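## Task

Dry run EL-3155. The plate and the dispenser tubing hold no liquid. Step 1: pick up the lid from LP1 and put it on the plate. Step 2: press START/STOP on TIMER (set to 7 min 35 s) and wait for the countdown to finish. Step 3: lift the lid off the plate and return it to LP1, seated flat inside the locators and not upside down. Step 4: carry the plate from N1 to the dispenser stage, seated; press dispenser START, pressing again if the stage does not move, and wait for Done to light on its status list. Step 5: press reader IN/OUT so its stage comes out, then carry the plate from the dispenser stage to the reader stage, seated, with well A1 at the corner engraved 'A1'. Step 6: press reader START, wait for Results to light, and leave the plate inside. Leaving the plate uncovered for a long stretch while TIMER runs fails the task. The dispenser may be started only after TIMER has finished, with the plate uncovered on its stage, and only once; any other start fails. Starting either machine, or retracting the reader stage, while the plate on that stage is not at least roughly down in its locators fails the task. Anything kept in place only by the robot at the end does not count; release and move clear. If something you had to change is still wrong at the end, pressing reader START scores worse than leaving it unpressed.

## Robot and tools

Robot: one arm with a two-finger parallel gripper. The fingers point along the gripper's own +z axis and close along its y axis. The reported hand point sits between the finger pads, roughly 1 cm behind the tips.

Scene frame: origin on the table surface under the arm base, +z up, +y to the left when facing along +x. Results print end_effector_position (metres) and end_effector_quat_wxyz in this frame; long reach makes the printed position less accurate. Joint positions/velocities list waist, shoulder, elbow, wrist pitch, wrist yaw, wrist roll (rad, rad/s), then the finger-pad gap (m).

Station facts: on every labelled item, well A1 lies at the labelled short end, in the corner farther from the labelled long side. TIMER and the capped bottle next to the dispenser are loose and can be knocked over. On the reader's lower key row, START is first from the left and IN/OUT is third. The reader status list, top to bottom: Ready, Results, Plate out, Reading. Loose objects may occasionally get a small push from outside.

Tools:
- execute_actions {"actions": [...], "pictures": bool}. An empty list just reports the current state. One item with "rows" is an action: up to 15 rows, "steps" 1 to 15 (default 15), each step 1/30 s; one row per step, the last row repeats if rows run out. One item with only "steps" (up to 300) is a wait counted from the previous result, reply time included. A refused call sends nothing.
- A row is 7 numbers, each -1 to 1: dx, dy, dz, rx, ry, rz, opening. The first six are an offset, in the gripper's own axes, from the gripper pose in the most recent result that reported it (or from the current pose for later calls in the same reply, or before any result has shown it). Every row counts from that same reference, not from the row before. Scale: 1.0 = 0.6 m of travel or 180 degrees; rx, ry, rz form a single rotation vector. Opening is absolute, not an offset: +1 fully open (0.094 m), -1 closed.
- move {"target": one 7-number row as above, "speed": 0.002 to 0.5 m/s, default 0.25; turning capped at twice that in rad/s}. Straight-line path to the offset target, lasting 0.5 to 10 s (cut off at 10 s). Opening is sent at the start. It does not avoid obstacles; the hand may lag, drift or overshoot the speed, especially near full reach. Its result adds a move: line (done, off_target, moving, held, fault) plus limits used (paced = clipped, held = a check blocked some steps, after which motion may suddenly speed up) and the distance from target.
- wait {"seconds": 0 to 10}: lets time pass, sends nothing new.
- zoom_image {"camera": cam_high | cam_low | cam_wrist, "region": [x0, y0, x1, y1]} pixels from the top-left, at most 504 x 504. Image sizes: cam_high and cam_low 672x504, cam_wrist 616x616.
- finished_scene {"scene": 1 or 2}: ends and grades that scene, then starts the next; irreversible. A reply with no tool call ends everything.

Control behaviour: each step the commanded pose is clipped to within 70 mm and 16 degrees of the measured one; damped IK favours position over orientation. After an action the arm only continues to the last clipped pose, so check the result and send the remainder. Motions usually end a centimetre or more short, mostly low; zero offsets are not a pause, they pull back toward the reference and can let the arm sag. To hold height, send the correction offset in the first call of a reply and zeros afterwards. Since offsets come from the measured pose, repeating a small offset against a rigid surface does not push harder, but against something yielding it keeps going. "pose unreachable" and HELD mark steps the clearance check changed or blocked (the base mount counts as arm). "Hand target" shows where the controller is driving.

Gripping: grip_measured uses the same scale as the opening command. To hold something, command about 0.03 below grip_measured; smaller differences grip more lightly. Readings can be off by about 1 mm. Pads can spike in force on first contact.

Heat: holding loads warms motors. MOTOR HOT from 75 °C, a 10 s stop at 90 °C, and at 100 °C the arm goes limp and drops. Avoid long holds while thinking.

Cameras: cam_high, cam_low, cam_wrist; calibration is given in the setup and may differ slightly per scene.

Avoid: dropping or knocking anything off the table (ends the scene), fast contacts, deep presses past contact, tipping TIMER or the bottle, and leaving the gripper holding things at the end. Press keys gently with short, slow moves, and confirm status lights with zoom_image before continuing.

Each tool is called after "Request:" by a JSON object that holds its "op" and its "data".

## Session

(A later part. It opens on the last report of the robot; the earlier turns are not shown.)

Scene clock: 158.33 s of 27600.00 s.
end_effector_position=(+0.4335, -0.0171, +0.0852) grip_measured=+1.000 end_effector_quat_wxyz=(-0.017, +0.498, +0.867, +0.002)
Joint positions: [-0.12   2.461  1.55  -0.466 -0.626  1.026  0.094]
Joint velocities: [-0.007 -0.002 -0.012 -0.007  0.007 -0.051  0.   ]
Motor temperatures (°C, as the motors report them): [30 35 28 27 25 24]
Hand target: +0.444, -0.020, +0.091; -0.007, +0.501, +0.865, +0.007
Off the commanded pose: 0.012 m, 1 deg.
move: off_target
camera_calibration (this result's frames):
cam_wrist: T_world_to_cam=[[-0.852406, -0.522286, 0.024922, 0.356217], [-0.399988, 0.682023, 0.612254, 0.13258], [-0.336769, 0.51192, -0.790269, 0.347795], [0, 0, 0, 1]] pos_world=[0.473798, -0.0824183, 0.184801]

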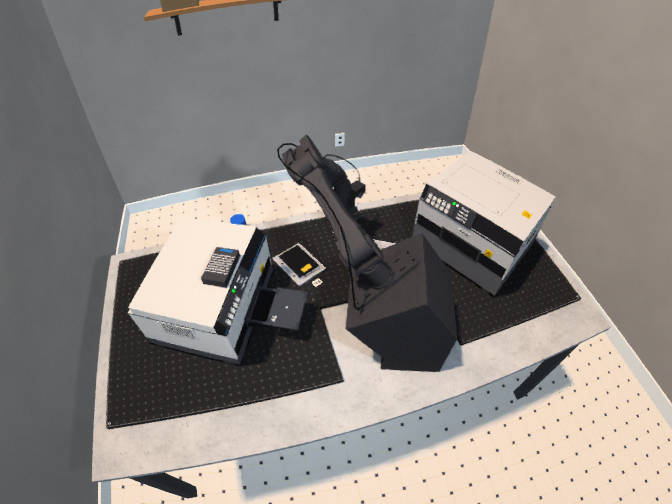

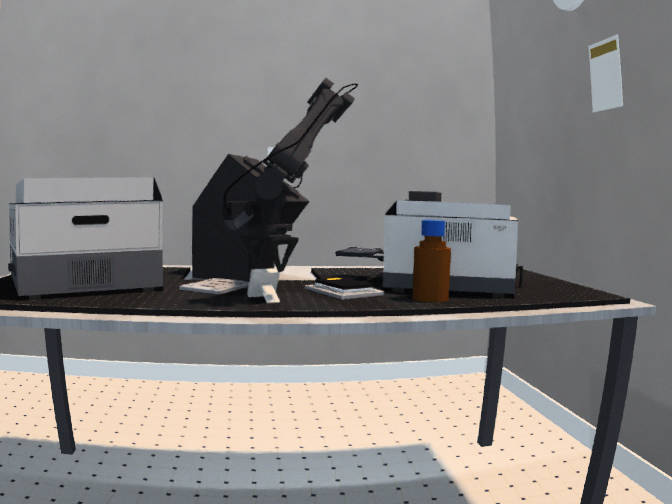

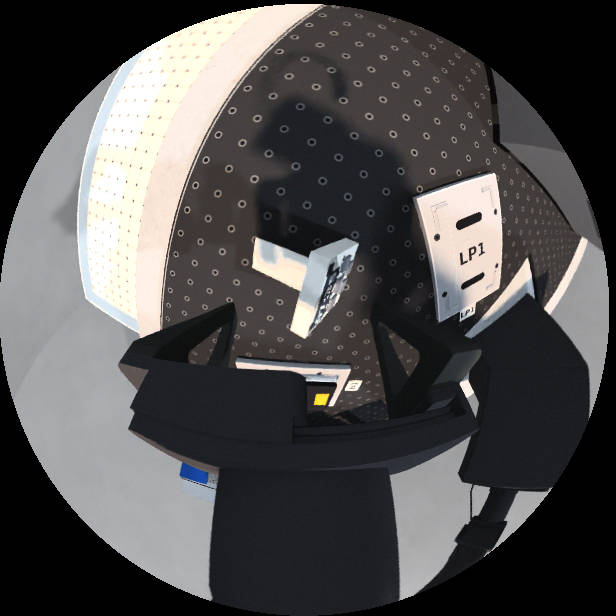

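Request:
{"op": "move", "data": {"target": [-0.017,-0.008,0.058,0,0,0,1], "speed": 0.05}}

Request:
{"op": "zoom_image", "data": {"camera": "cam_wrist", "region": [210,210,410,370]}}

Scene clock: 161.50 s of 27600.00 s.
end_effector_position=(+0.4187, -0.0240, +0.0454) grip_measured=+1.000 end_effector_quat_wxyz=(-0.034, +0.499, +0.866, -0.004)
Joint positions: [-0.083  2.564  1.568 -0.398 -0.627  1.048  0.094]
Joint velocities: [-0.017  0.007 -0.002 -0.007  0.007 -0.037  0.   ]
Motor temperatures (°C, as the motors report them): [30 35 28 27 25 24]
Hand target: +0.433, -0.028, +0.051; -0.017, +0.498, +0.867, +0.002
Off the commanded pose: 0.016 m, 2 deg.
move: off_target
camera_calibration (this result's frames):
cam_wrist: T_world_to_cam=[[-0.852423, -0.520308, 0.0515162, 0.339892], [-0.37587, 0.678302, 0.63137, 0.144729], [-0.363451, 0.518831, -0.773769, 0.325408], [0, 0, 0, 1]] pos_world=[0.462401, -0.0901535, 0.142903]

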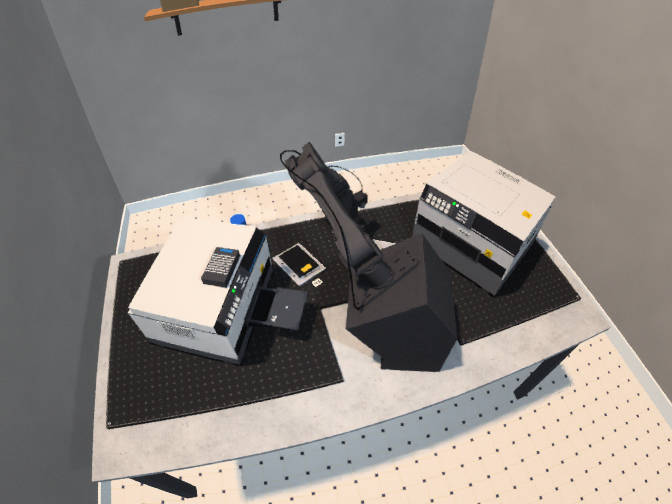

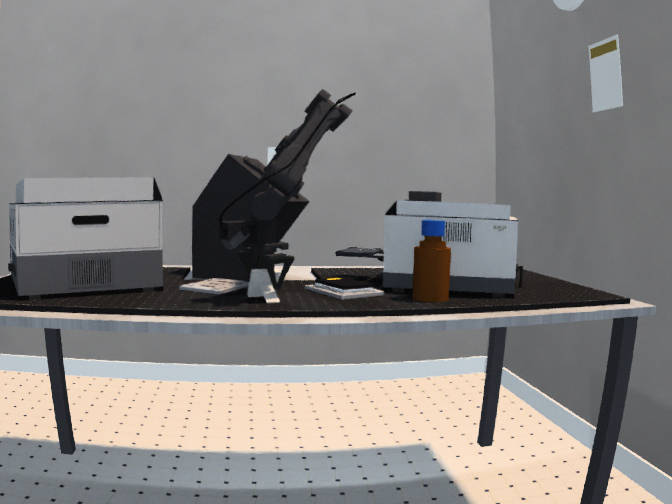

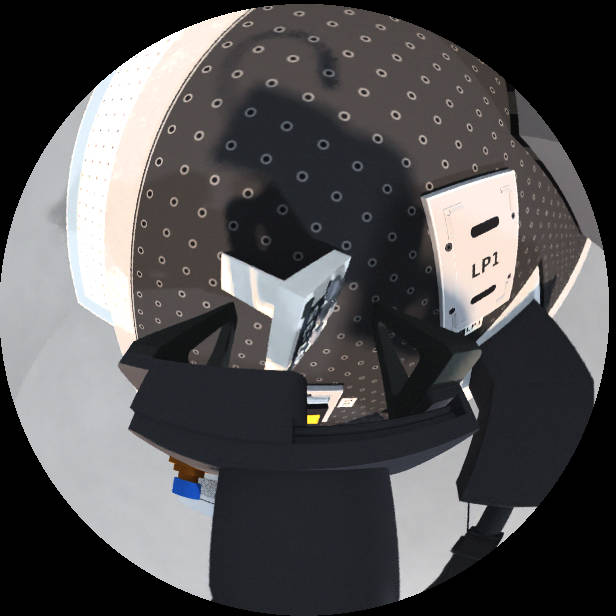

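Region (210, 210, 410, 370) of cam_wrist's 616x616 image, scaled by 2.520, with more detail than that image has; it fills the top 403 rows of this view, and the rest is white.

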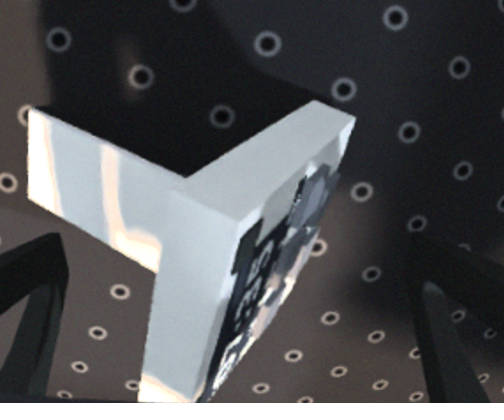

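Request:
{"op": "move", "data": {"target": [-0.035,0.04,0.0,-0.02,-0.015,0.02,1], "speed": 0.05}}

Request:
{"op": "zoom_image", "data": {"camera": "cam_wrist", "region": [210,210,410,370]}}

Request:
{"op": "zoom_image", "data": {"camera": "cam_low", "region": [210,230,320,310]}}

Scene clock: 166.67 s of 27600.00 s.
end_effector_position=(+0.4351, -0.0215, +0.0368) grip_measured=+1.000 end_effector_quat_wxyz=(-0.018, +0.522, +0.852, +0.007)
Joint positions: [-0.07   2.595  1.612 -0.353 -0.627  1.148  0.094]
Joint velocities: [ 0.007  0.002 -0.012 -0.022  0.022  0.037  0.   ]
Motor temperatures (°C, as the motors report them): [31 36 28 27 25 24]
Hand target: +0.450, -0.030, +0.044; +0.002, +0.526, +0.851, +0.011
Off the commanded pose: 0.018 m, 2 deg.
move: off_target
camera_calibration (this result's frames):
cam_wrist: T_world_to_cam=[[-0.8814, -0.472045, 0.017552, 0.370533], [-0.361529, 0.698029, 0.618104, 0.149282], [-0.304024, 0.538451, -0.7859, 0.298472], [0, 0, 0, 1]] pos_world=[0.471301, -0.0900081, 0.135794]

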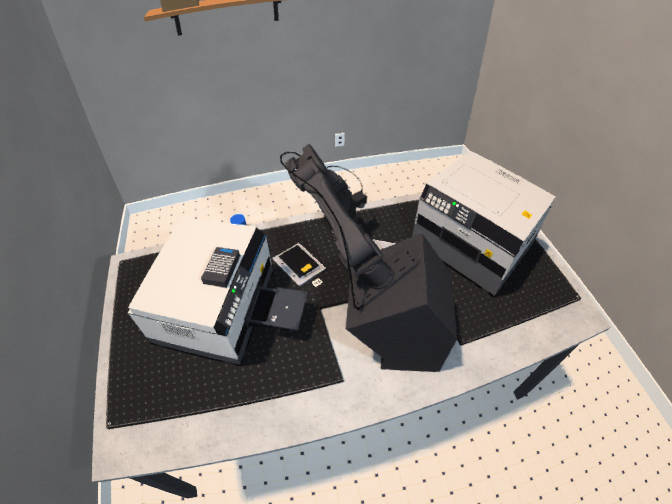

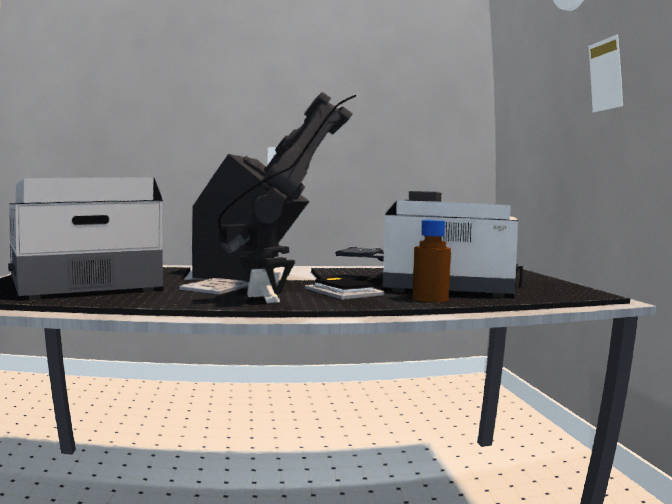

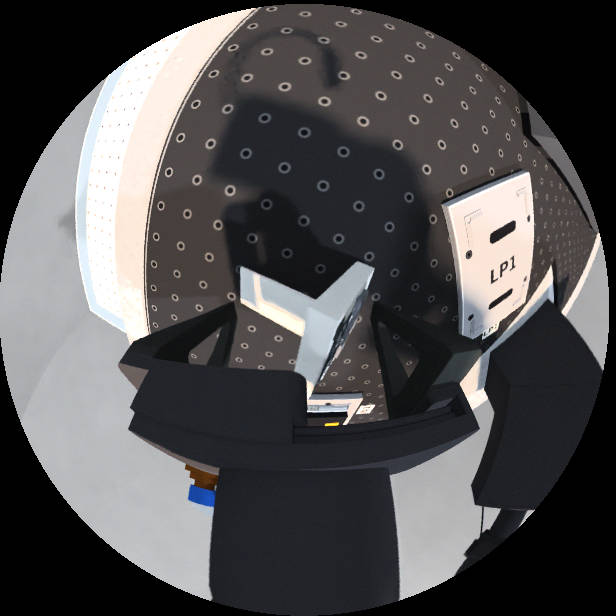

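Region (210, 210, 410, 370) of cam_wrist's 616x616 image, scaled by 2.520, with more detail than that image has; it fills the top 403 rows of this view, and the rest is white.

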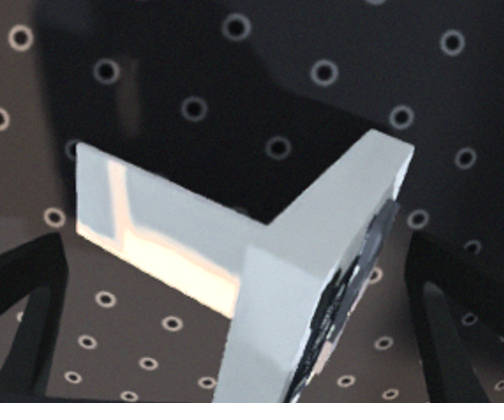

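Region (210, 230, 320, 310) of cam_low's 672x504 image, scaled by 4.582, with more detail than that image has; it fills the top 367 rows of this view, and the rest is white.

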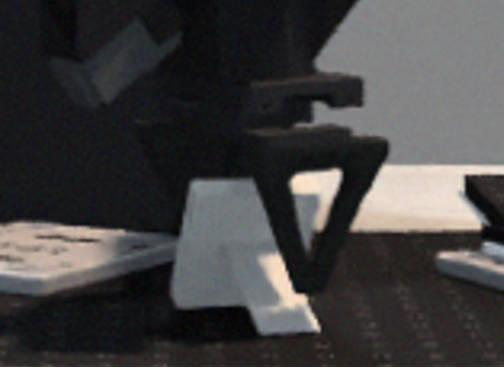

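Request:
{"op": "execute_actions", "data": {"actions": [{"rows":[[-0.02,0.01,0.008,-0.008,-0.01,0,1]]}]}}

Request:
{"op": "zoom_image", "data": {"camera": "cam_wrist", "region": [210,210,410,370]}}

Scene clock: 171.83 s of 27600.00 s.
end_effector_position=(+0.4327, -0.0228, +0.0259) grip_measured=+1.000 end_effector_quat_wxyz=(-0.018, +0.522, +0.853, +0.009)
Joint positions: [-0.059  2.62   1.612 -0.317 -0.627  1.162  0.094]
Joint velocities: [-0.002  0.012  0.002  0.066  0.007  0.007  0.   ]
Motor temperatures (°C, as the motors report them): [31 37 28 27 25 24]
Hand target: +0.446, -0.029, +0.032; +0.002, +0.523, +0.852, +0.010
Off the commanded pose: 0.016 m, 2 deg.
Steps of this call (steps 1 to 140: nothing new was sent; steps 141 to 155: all 15 steps of this action). Readings (end_effector_position):
141: (+0.4350, -0.0219, +0.0358)
142: (+0.4359, -0.0222, +0.0348)
144: (+0.4353, -0.0226, +0.0315)
148: (+0.4319, -0.0230, +0.0264)
155: the state above
camera_calibration (this result's frames):
cam_wrist: T_world_to_cam=[[-0.881242, -0.472453, 0.014134, 0.368006], [-0.363327, 0.696215, 0.619095, 0.156741], [-0.302334, 0.540437, -0.785189, 0.289187], [0, 0, 0, 1]] pos_world=[0.468681, -0.0915474, 0.124828]

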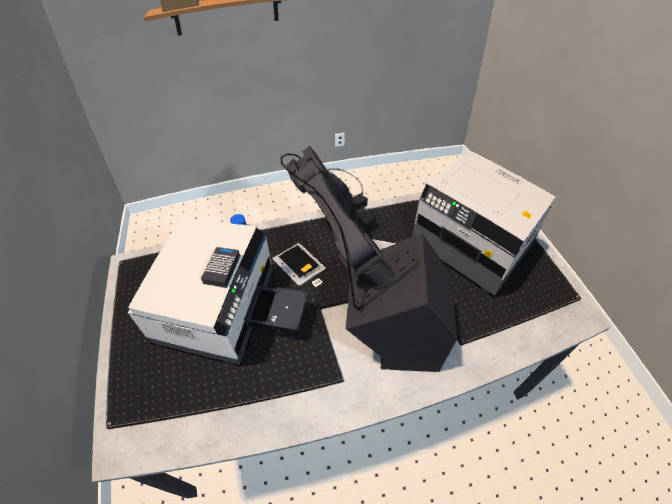

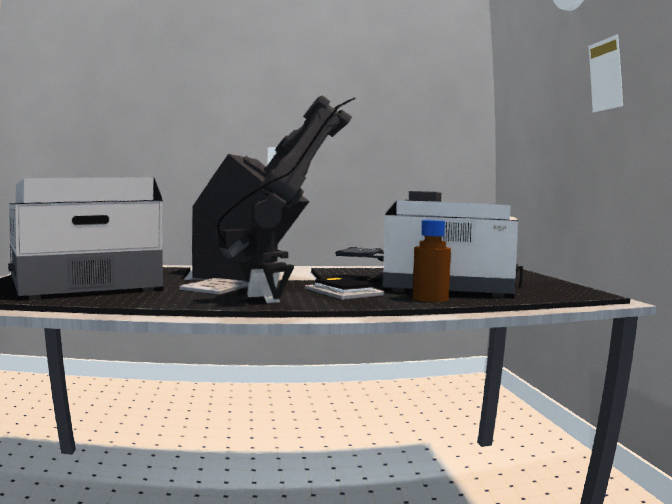

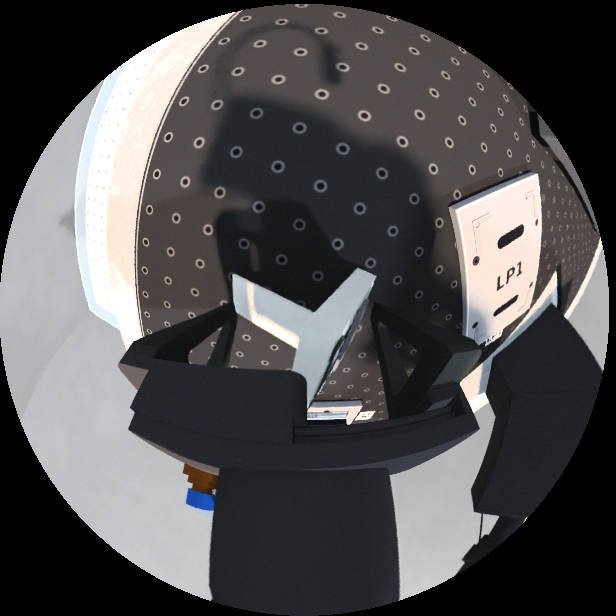

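Region (210, 210, 410, 370) of cam_wrist's 616x616 image, scaled by 2.520, with more detail than that image has; it fills the top 403 rows of this view, and the rest is white.

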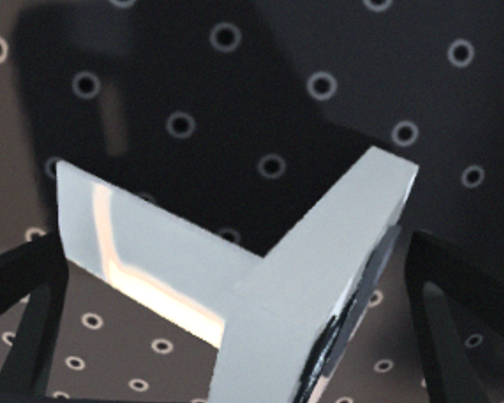

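Request:
{"op": "execute_actions", "data": {"actions": [{"rows":[[-0.02,0.015,-0.02,-0.008,-0.01,0,0.8]]}]}}

Request:
{"op": "zoom_image", "data": {"camera": "cam_wrist", "region": [210,210,410,370]}}

Scene clock: 176.27 s of 27600.00 s.
end_effector_position=(+0.4331, -0.0228, +0.0259) grip_measured=+0.803 end_effector_quat_wxyz=(-0.017, +0.522, +0.853, +0.010)
Joint positions: [-0.059  2.62   1.612 -0.315 -0.627  1.162  0.085]
Joint velocities: [ 0.007  0.027 -0.027 -0.007 -0.125 -0.022  0.   ]
Motor temperatures (°C, as the motors report them): [32 38 28 27 25 24]
Hand target: +0.446, -0.030, +0.038; +0.002, +0.522, +0.853, +0.012
Off the commanded pose: 0.019 m, 2 deg.
Steps of this call (steps 1 to 118: nothing new was sent; steps 119 to 133: all 15 steps of this action). Readings (end_effector_position):
119: (+0.4331, -0.0228, +0.0259)
120: (+0.4331, -0.0228, +0.0259)
122: (+0.4331, -0.0228, +0.0259)
126: (+0.4331, -0.0228, +0.0259)
133: the state above
camera_calibration (this result's frames):
cam_wrist: T_world_to_cam=[[-0.880941, -0.473056, 0.0127016, 0.368271], [-0.364771, 0.695898, 0.618602, 0.157507], [-0.301472, 0.540319, -0.785602, 0.288926], [0, 0, 0, 1]] pos_world=[0.468982, -0.0915082, 0.124869]

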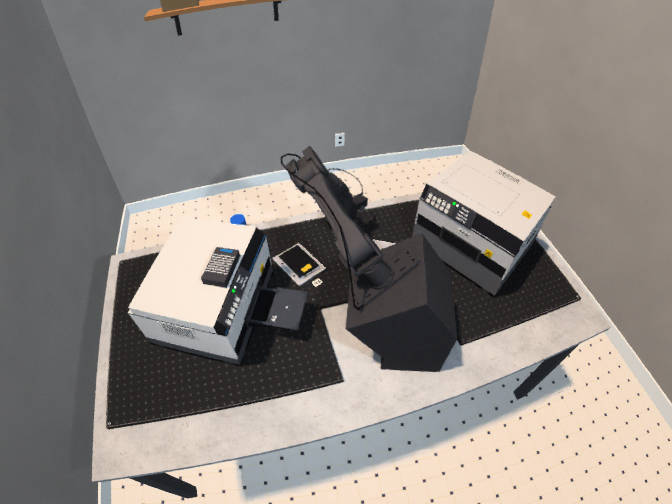

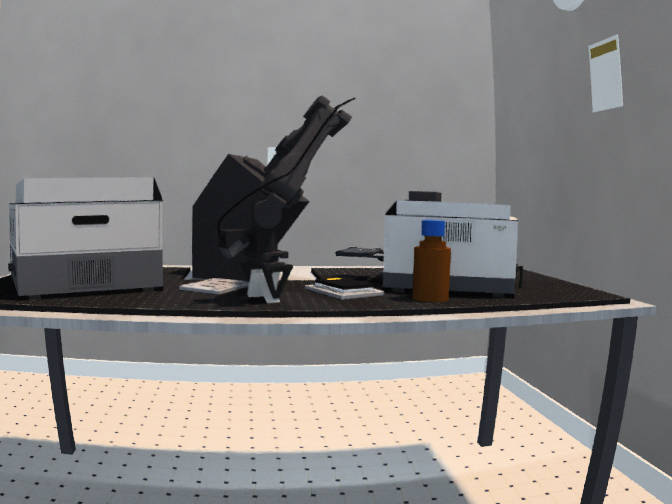

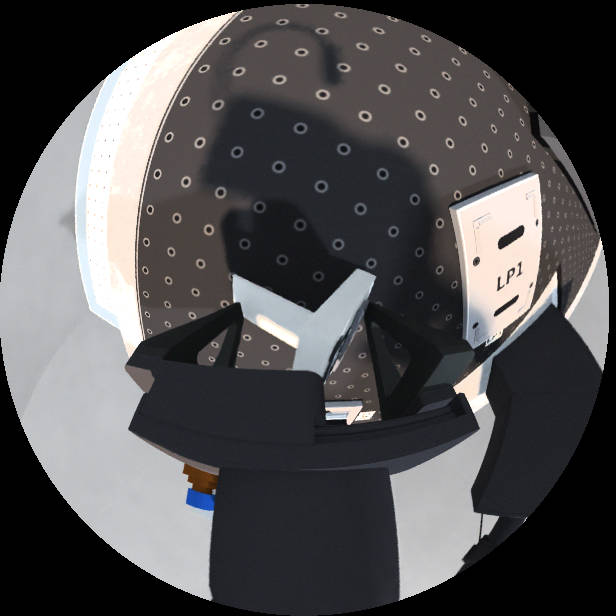

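Region (210, 210, 410, 370) of cam_wrist's 616x616 image, scaled by 2.520, with more detail than that image has; it fills the top 403 rows of this view, and the rest is white.

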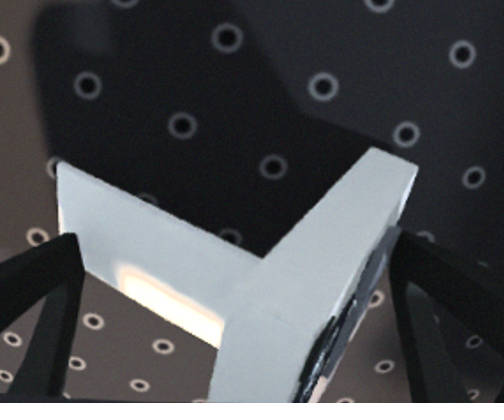

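Request:
{"op": "execute_actions", "data": {"actions": [{"rows":[[-0.02,0.015,-0.02,-0.008,-0.01,0,0.74],[-0.02,0.015,-0.02,-0.008,-0.01,0,0.7],[-0.02,0.015,-0.02,-0.008,-0.01,0,0.66],[-0.02,0.015,-0.02,-0.008,-0.01,0,0.62]]}]}}

Request:
{"op": "zoom_image", "data": {"camera": "cam_wrist", "region": [210,230,410,390]}}

Scene clock: 181.03 s of 27600.00 s.
end_effector_position=(+0.4342, -0.0240, +0.0272) grip_measured=+0.623 end_effector_quat_wxyz=(-0.015, +0.523, +0.852, +0.010)
Joint positions: [-0.063  2.619  1.612 -0.314 -0.627  1.162  0.076]
Joint velocities: [ 0.002 -0.002 -0.007  0.037  0.051  0.037 -0.   ]
Motor temperatures (°C, as the motors report them): [32 39 28 26 25 24]
Hand target: +0.447, -0.030, +0.037; +0.003, +0.522, +0.853, +0.012
Off the commanded pose: 0.017 m, 2 deg.
Steps of this call (steps 1 to 128: nothing new was sent; steps 129 to 143: all 15 steps of this action). Readings (end_effector_position):
129: (+0.4331, -0.0228, +0.0259)
130: (+0.4331, -0.0228, +0.0259)
132: (+0.4332, -0.0229, +0.0260)
136: (+0.4342, -0.0240, +0.0272)
143: the state above
camera_calibration (this result's frames):
cam_wrist: T_world_to_cam=[[-0.881922, -0.471294, 0.00978818, 0.369139], [-0.36567, 0.69708, 0.616738, 0.158448], [-0.297488, 0.540335, -0.787108, 0.289266], [0, 0, 0, 1]] pos_world=[0.469544, -0.0927785, 0.126349]

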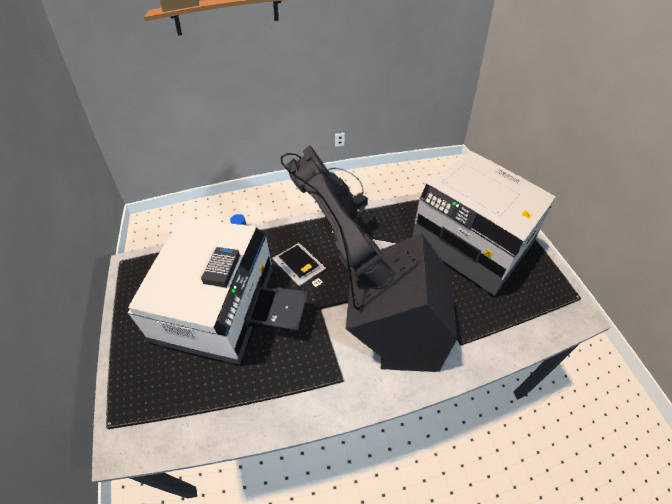

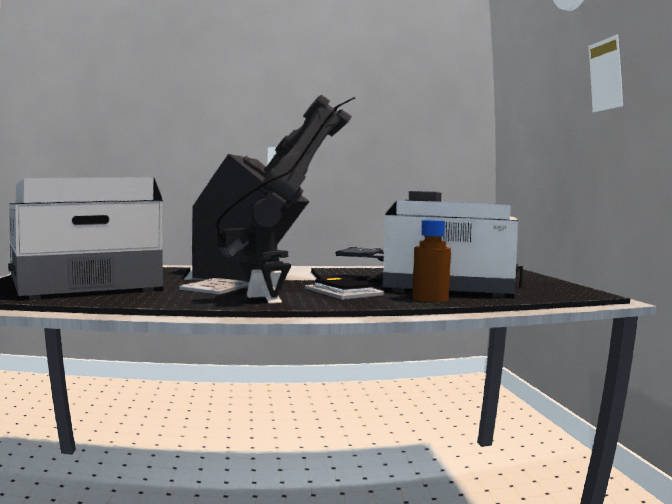

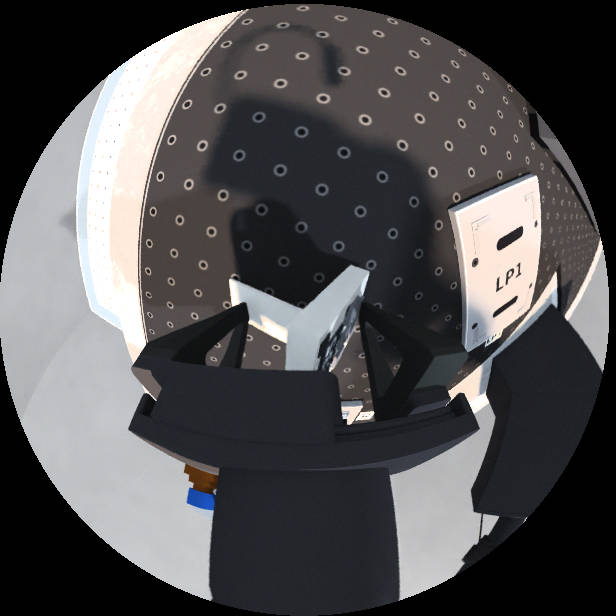

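Region (210, 230, 410, 390) of cam_wrist's 616x616 image, scaled by 2.520, with more detail than that image has; it fills the top 403 rows of this view, and the rest is white.

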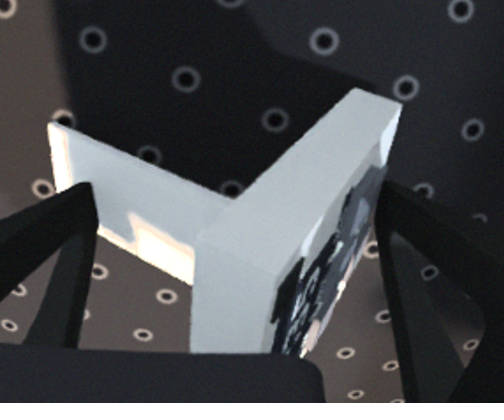

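Request:
{"op": "execute_actions", "data": {"actions": [{"rows":[[-0.02,0.015,-0.005,-0.008,-0.01,0,0.58],[-0.02,0.015,-0.005,-0.008,-0.01,0,0.55],[-0.02,0.015,-0.005,-0.008,-0.01,0,0.52]]}]}}

Request:
{"op": "zoom_image", "data": {"camera": "cam_wrist", "region": [250,250,410,390]}}

Scene clock: 183.50 s of 27600.00 s.
end_effector_position=(+0.4379, -0.0255, +0.0282) grip_measured=+0.524 end_effector_quat_wxyz=(-0.009, +0.522, +0.853, +0.014)
Joint positions: [-0.067  2.619  1.612 -0.299 -0.627  1.166  0.072]
Joint velocities: [-0.002  0.007 -0.002  0.066 -0.081 -0.051  0.001]
Motor temperatures (°C, as the motors report them): [32 39 28 26 25 24]
Hand target: +0.448, -0.031, +0.030; +0.005, +0.523, +0.852, +0.013
Off the commanded pose: 0.011 m, 2 deg.
Steps of this call (steps 1 to 59: nothing new was sent; steps 60 to 74: all 15 steps of this action). Readings (end_effector_position):
60: (+0.4345, -0.0240, +0.0272)
61: (+0.4349, -0.0240, +0.0272)
63: (+0.4367, -0.0249, +0.0279)
67: (+0.4379, -0.0255, +0.0282)
74: the state above
camera_calibration (this result's frames):
cam_wrist: T_world_to_cam=[[-0.881433, -0.472299, -0.00310782, 0.371861], [-0.375363, 0.6965, 0.611547, 0.164567], [-0.286669, 0.540204, -0.791202, 0.287335], [0, 0, 0, 1]] pos_world=[0.471912, -0.0942106, 0.127856]

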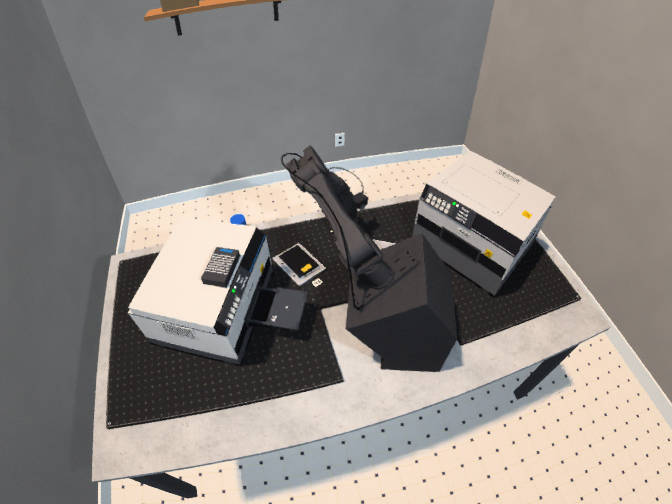

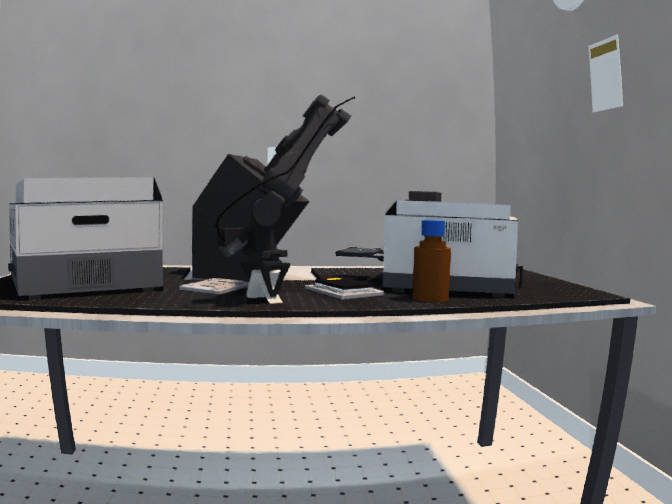

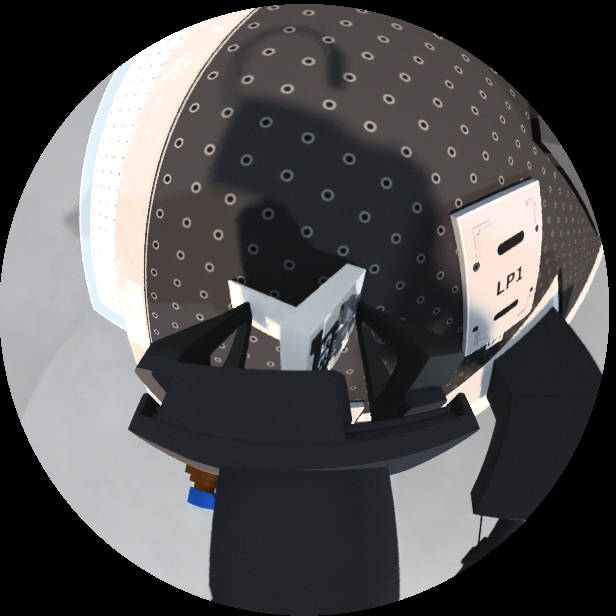

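Region (250, 250, 410, 390) of cam_wrist's 616x616 image, scaled by 3.150, with more detail than that image has; it fills the top 441 rows of this view, and the rest is white.

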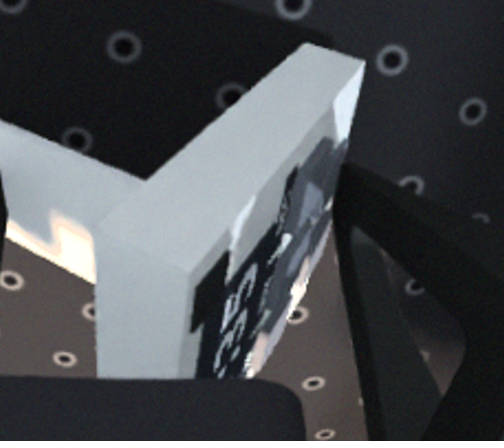

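Request:
{"op": "execute_actions", "data": {"actions": [{"rows":[[-0.02,0.01,-0.02,0,-0.01,0,0.95]]}], "pictures": false}}

Request:
{"op": "move", "data": {"target": [-0.03,0.015,-0.028,0.035,-0.01,0,0.95], "speed": 0.04}}

Request:
{"op": "zoom_image", "data": {"camera": "cam_wrist", "region": [210,230,410,390]}}

Scene clock: 187.73 s of 27600.00 s.
end_effector_position=(+0.4322, -0.0267, +0.0284) grip_measured=+0.947 end_effector_quat_wxyz=(-0.017, +0.525, +0.851, +0.006)
Joint positions: [-0.067  2.619  1.612 -0.326 -0.623  1.157  0.091]
Joint velocities: [ 0.002  0.007 -0.002  0.066  0.037 -0.007  0.   ]
Motor temperatures (°C, as the motors report them): [32 39 28 26 25 24]
Hand target: +0.448, -0.033, +0.040; +0.004, +0.523, +0.853, +0.006
Off the commanded pose: 0.021 m, 2 deg.
Steps of this call (steps 1 to 112: nothing new was sent; steps 113 to 127: all 15 steps of this action). Readings (end_effector_position):
113: (+0.4375, -0.0257, +0.0283)
114: (+0.4369, -0.0259, +0.0283)
116: (+0.4346, -0.0263, +0.0283)
120: (+0.4330, -0.0265, +0.0284)
127: the state above

Scene clock: 189.97 s of 27600.00 s.
end_effector_position=(+0.4369, -0.0266, +0.0350) grip_measured=+0.947 end_effector_quat_wxyz=(-0.050, +0.521, +0.851, -0.045)
Joint positions: [-0.059  2.673  1.815 -0.605 -0.571  1.085  0.091]
Joint velocities: [-0.007 -0.012 -0.012 -0.022 -0.022 -0.022 -0.   ]
Motor temperatures (°C, as the motors report them): [32 39 29 26 25 24]
Hand target: +0.448, -0.039, +0.045; -0.033, +0.524, +0.850, -0.049
Off the commanded pose: 0.020 m, 2 deg.
move: off_target
camera_calibration (this result's frames):
cam_wrist: T_world_to_cam=[[-0.870903, -0.470939, 0.140514, 0.360901], [-0.296375, 0.731354, 0.614234, 0.127116], [-0.392032, 0.493293, -0.776513, 0.337259], [0, 0, 0, 1]] pos_world=[0.4842, -0.0893719, 0.133095]

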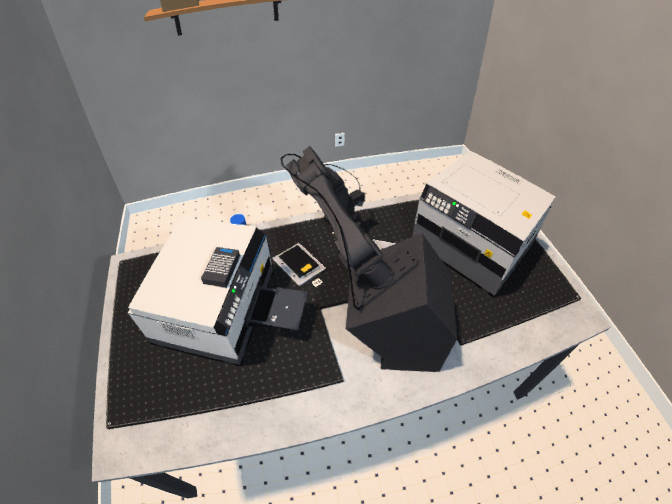

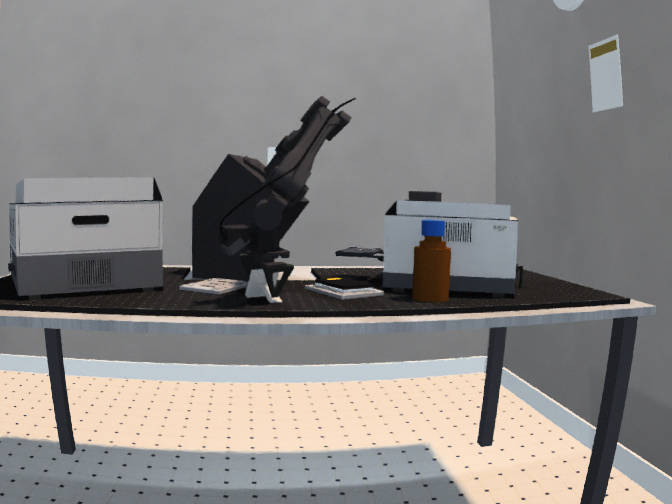

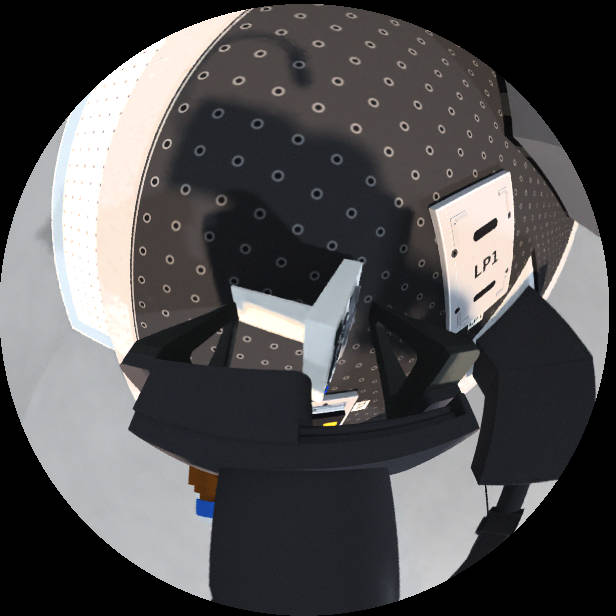

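Region (210, 230, 410, 390) of cam_wrist's 616x616 image, scaled by 2.520, with more detail than that image has; it fills the top 403 rows of this view, and the rest is white.

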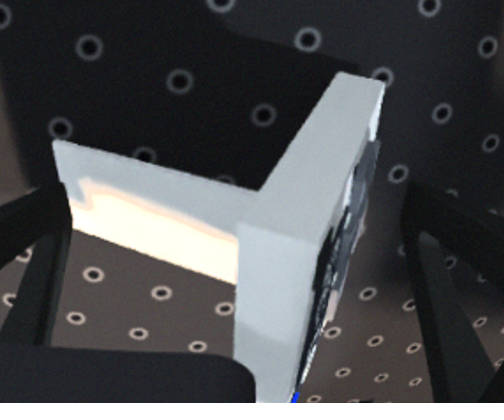

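Request:
{"op": "move", "data": {"target": [0,0,-0.17,-0.04,0,0,1], "speed": 0.1}}

Request:
{"op": "move", "data": {"target": [0.36,-0.01,0,0,0,-0.49,1]}}

Scene clock: 194.10 s of 27600.00 s.
end_effector_position=(+0.4516, -0.0176, +0.1248) grip_measured=+1.000 end_effector_quat_wxyz=(-0.021, +0.517, +0.856, +0.008)
Joint positions: [-0.176  2.432  1.658 -0.647 -0.651  1.     0.094]
Joint velocities: [-0.002  0.002  0.002  0.007 -0.066 -0.081  0.   ]
Motor temperatures (°C, as the motors report them): [33 39 29 26 25 24]
Hand target: +0.450, -0.023, +0.135; -0.018, +0.523, +0.852, +0.010
Off the commanded pose: 0.013 m, 1 deg.
move: off_target
camera_calibration (this result's frames):
cam_wrist: T_world_to_cam=[[-0.874819, -0.484053, 0.0196079, 0.381863], [-0.368004, 0.690318, 0.622924, 0.100305], [-0.315064, 0.53773, -0.782037, 0.375063], [0, 0, 0, 1]] pos_world=[0.489142, -0.0860834, 0.223343]

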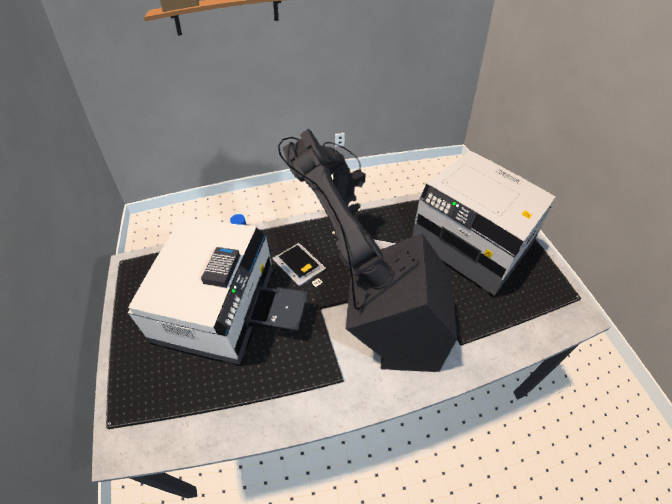

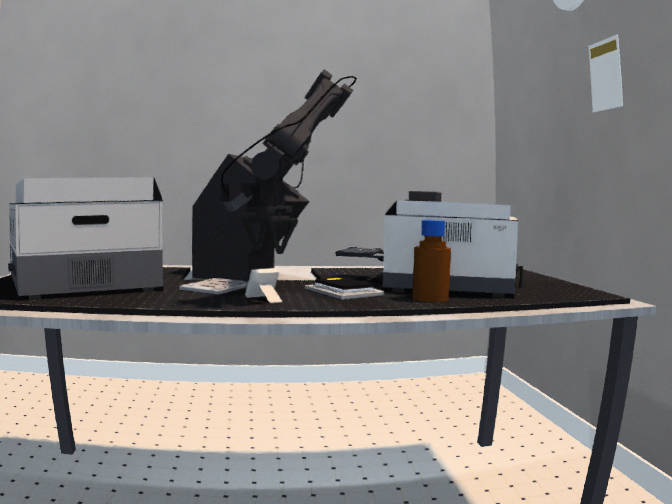

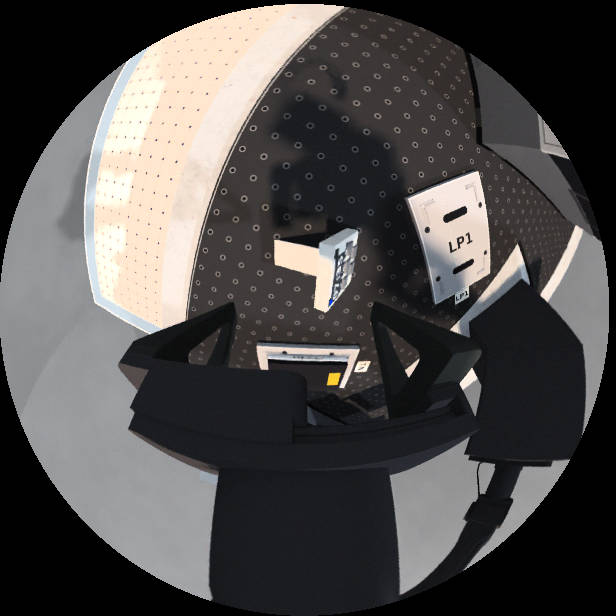

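Scene clock: 197.67 s of 27600.00 s.
end_effector_position=(+0.3418, +0.1694, +0.1263) grip_measured=+1.000 end_effector_quat_wxyz=(-0.025, -0.219, +0.975, +0.020)
Joint positions: [ 0.262  1.89   1.112 -0.392 -0.528 -0.04   0.094]
Joint velocities: [ 0.017 -0.027 -0.012  0.051 -0.022 -0.022  0.   ]
Motor temperatures (°C, as the motors report them): [32 40 28 26 25 24]
Hand target: +0.345, +0.168, +0.132; -0.013, -0.226, +0.974, +0.016
Off the commanded pose: 0.009 m, 2 deg.
move: done
camera_calibration (this result's frames):
cam_wrist: T_world_to_cam=[[0.445104, -0.894602, -0.0396093, 0.00221936], [-0.692836, -0.372065, 0.617694, 0.221572], [-0.567328, -0.247495, -0.785421, 0.460701], [0, 0, 0, 1]] pos_world=[0.413894, 0.198446, 0.225068]

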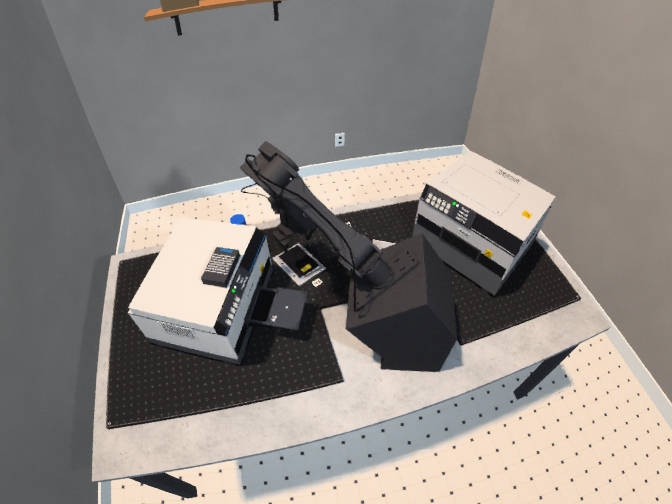

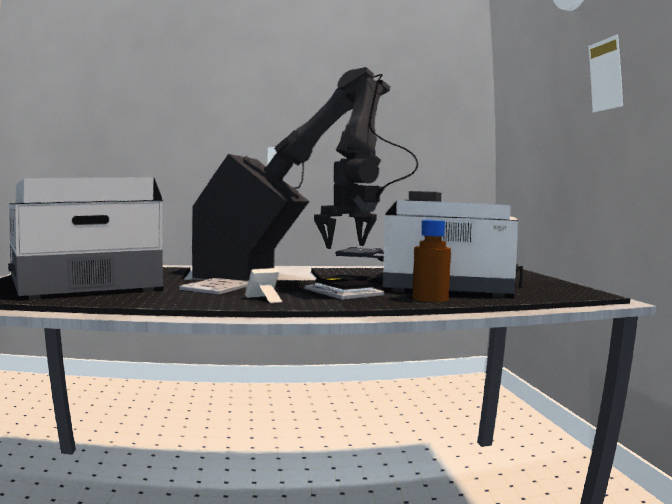

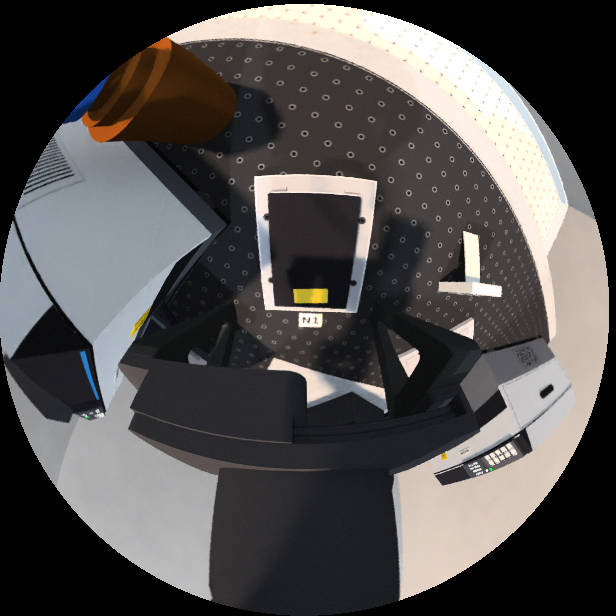

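Request:
{"op": "move", "data": {"target": [-0.012,-0.008,0.11,0.014,-0.015,0,1], "speed": 0.08}}

Request:
{"op": "zoom_image", "data": {"camera": "cam_high", "region": [300,190,400,260]}}

Scene clock: 202.30 s of 27600.00 s.
end_effector_position=(+0.3413, +0.1718, +0.0592) grip_measured=+1.000 end_effector_quat_wxyz=(-0.007, -0.223, +0.975, +0.008)
Joint positions: [ 0.365  2.067  1.111 -0.133 -0.451  0.073  0.094]
Joint velocities: [ 0.002 -0.002 -0.012  0.095  0.007 -0.11   0.   ]
Motor temperatures (°C, as the motors report them): [31 40 28 26 24 24]
Hand target: +0.347, +0.169, +0.060; +0.002, -0.220, +0.976, +0.003
Off the commanded pose: 0.006 m, 1 deg.
move: done
camera_calibration (this result's frames):
cam_wrist: T_world_to_cam=[[0.453023, -0.891473, -0.00679919, -0.0032089], [-0.714279, -0.36752, 0.595596, 0.271365], [-0.533457, -0.264962, -0.803255, 0.400794], [0, 0, 0, 1]] pos_world=[0.40909, 0.203067, 0.160294]

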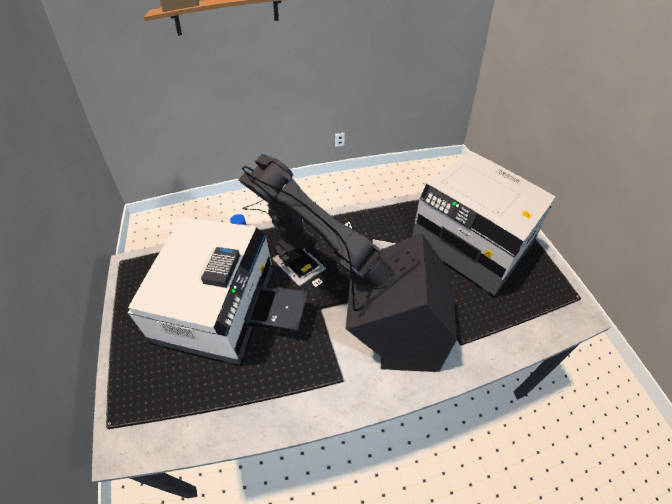

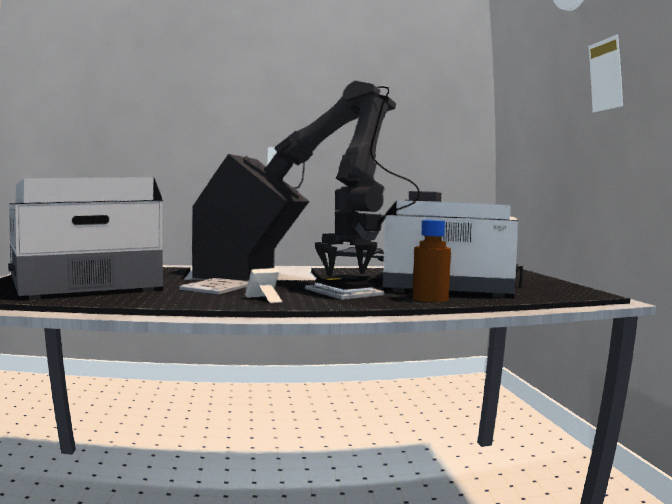

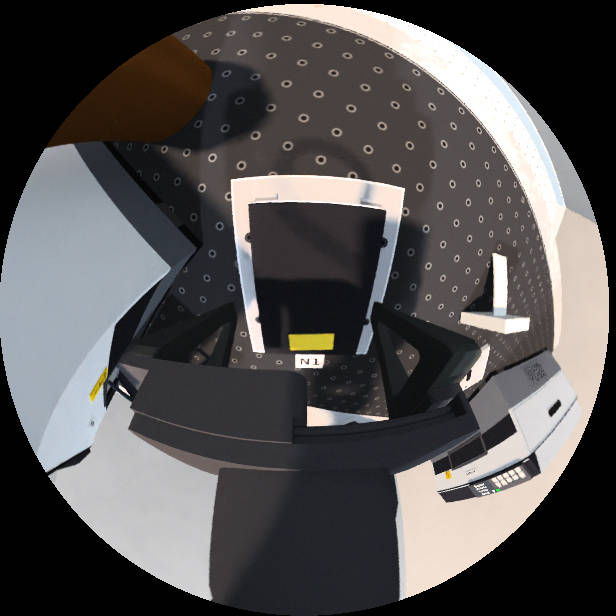

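Region (300, 190, 400, 260) of cam_high's 672x504 image, scaled by 5.040, with more detail than that image has; it fills the top 353 rows of this view, and the rest is white.

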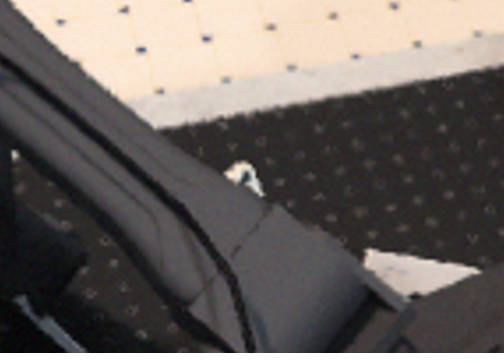

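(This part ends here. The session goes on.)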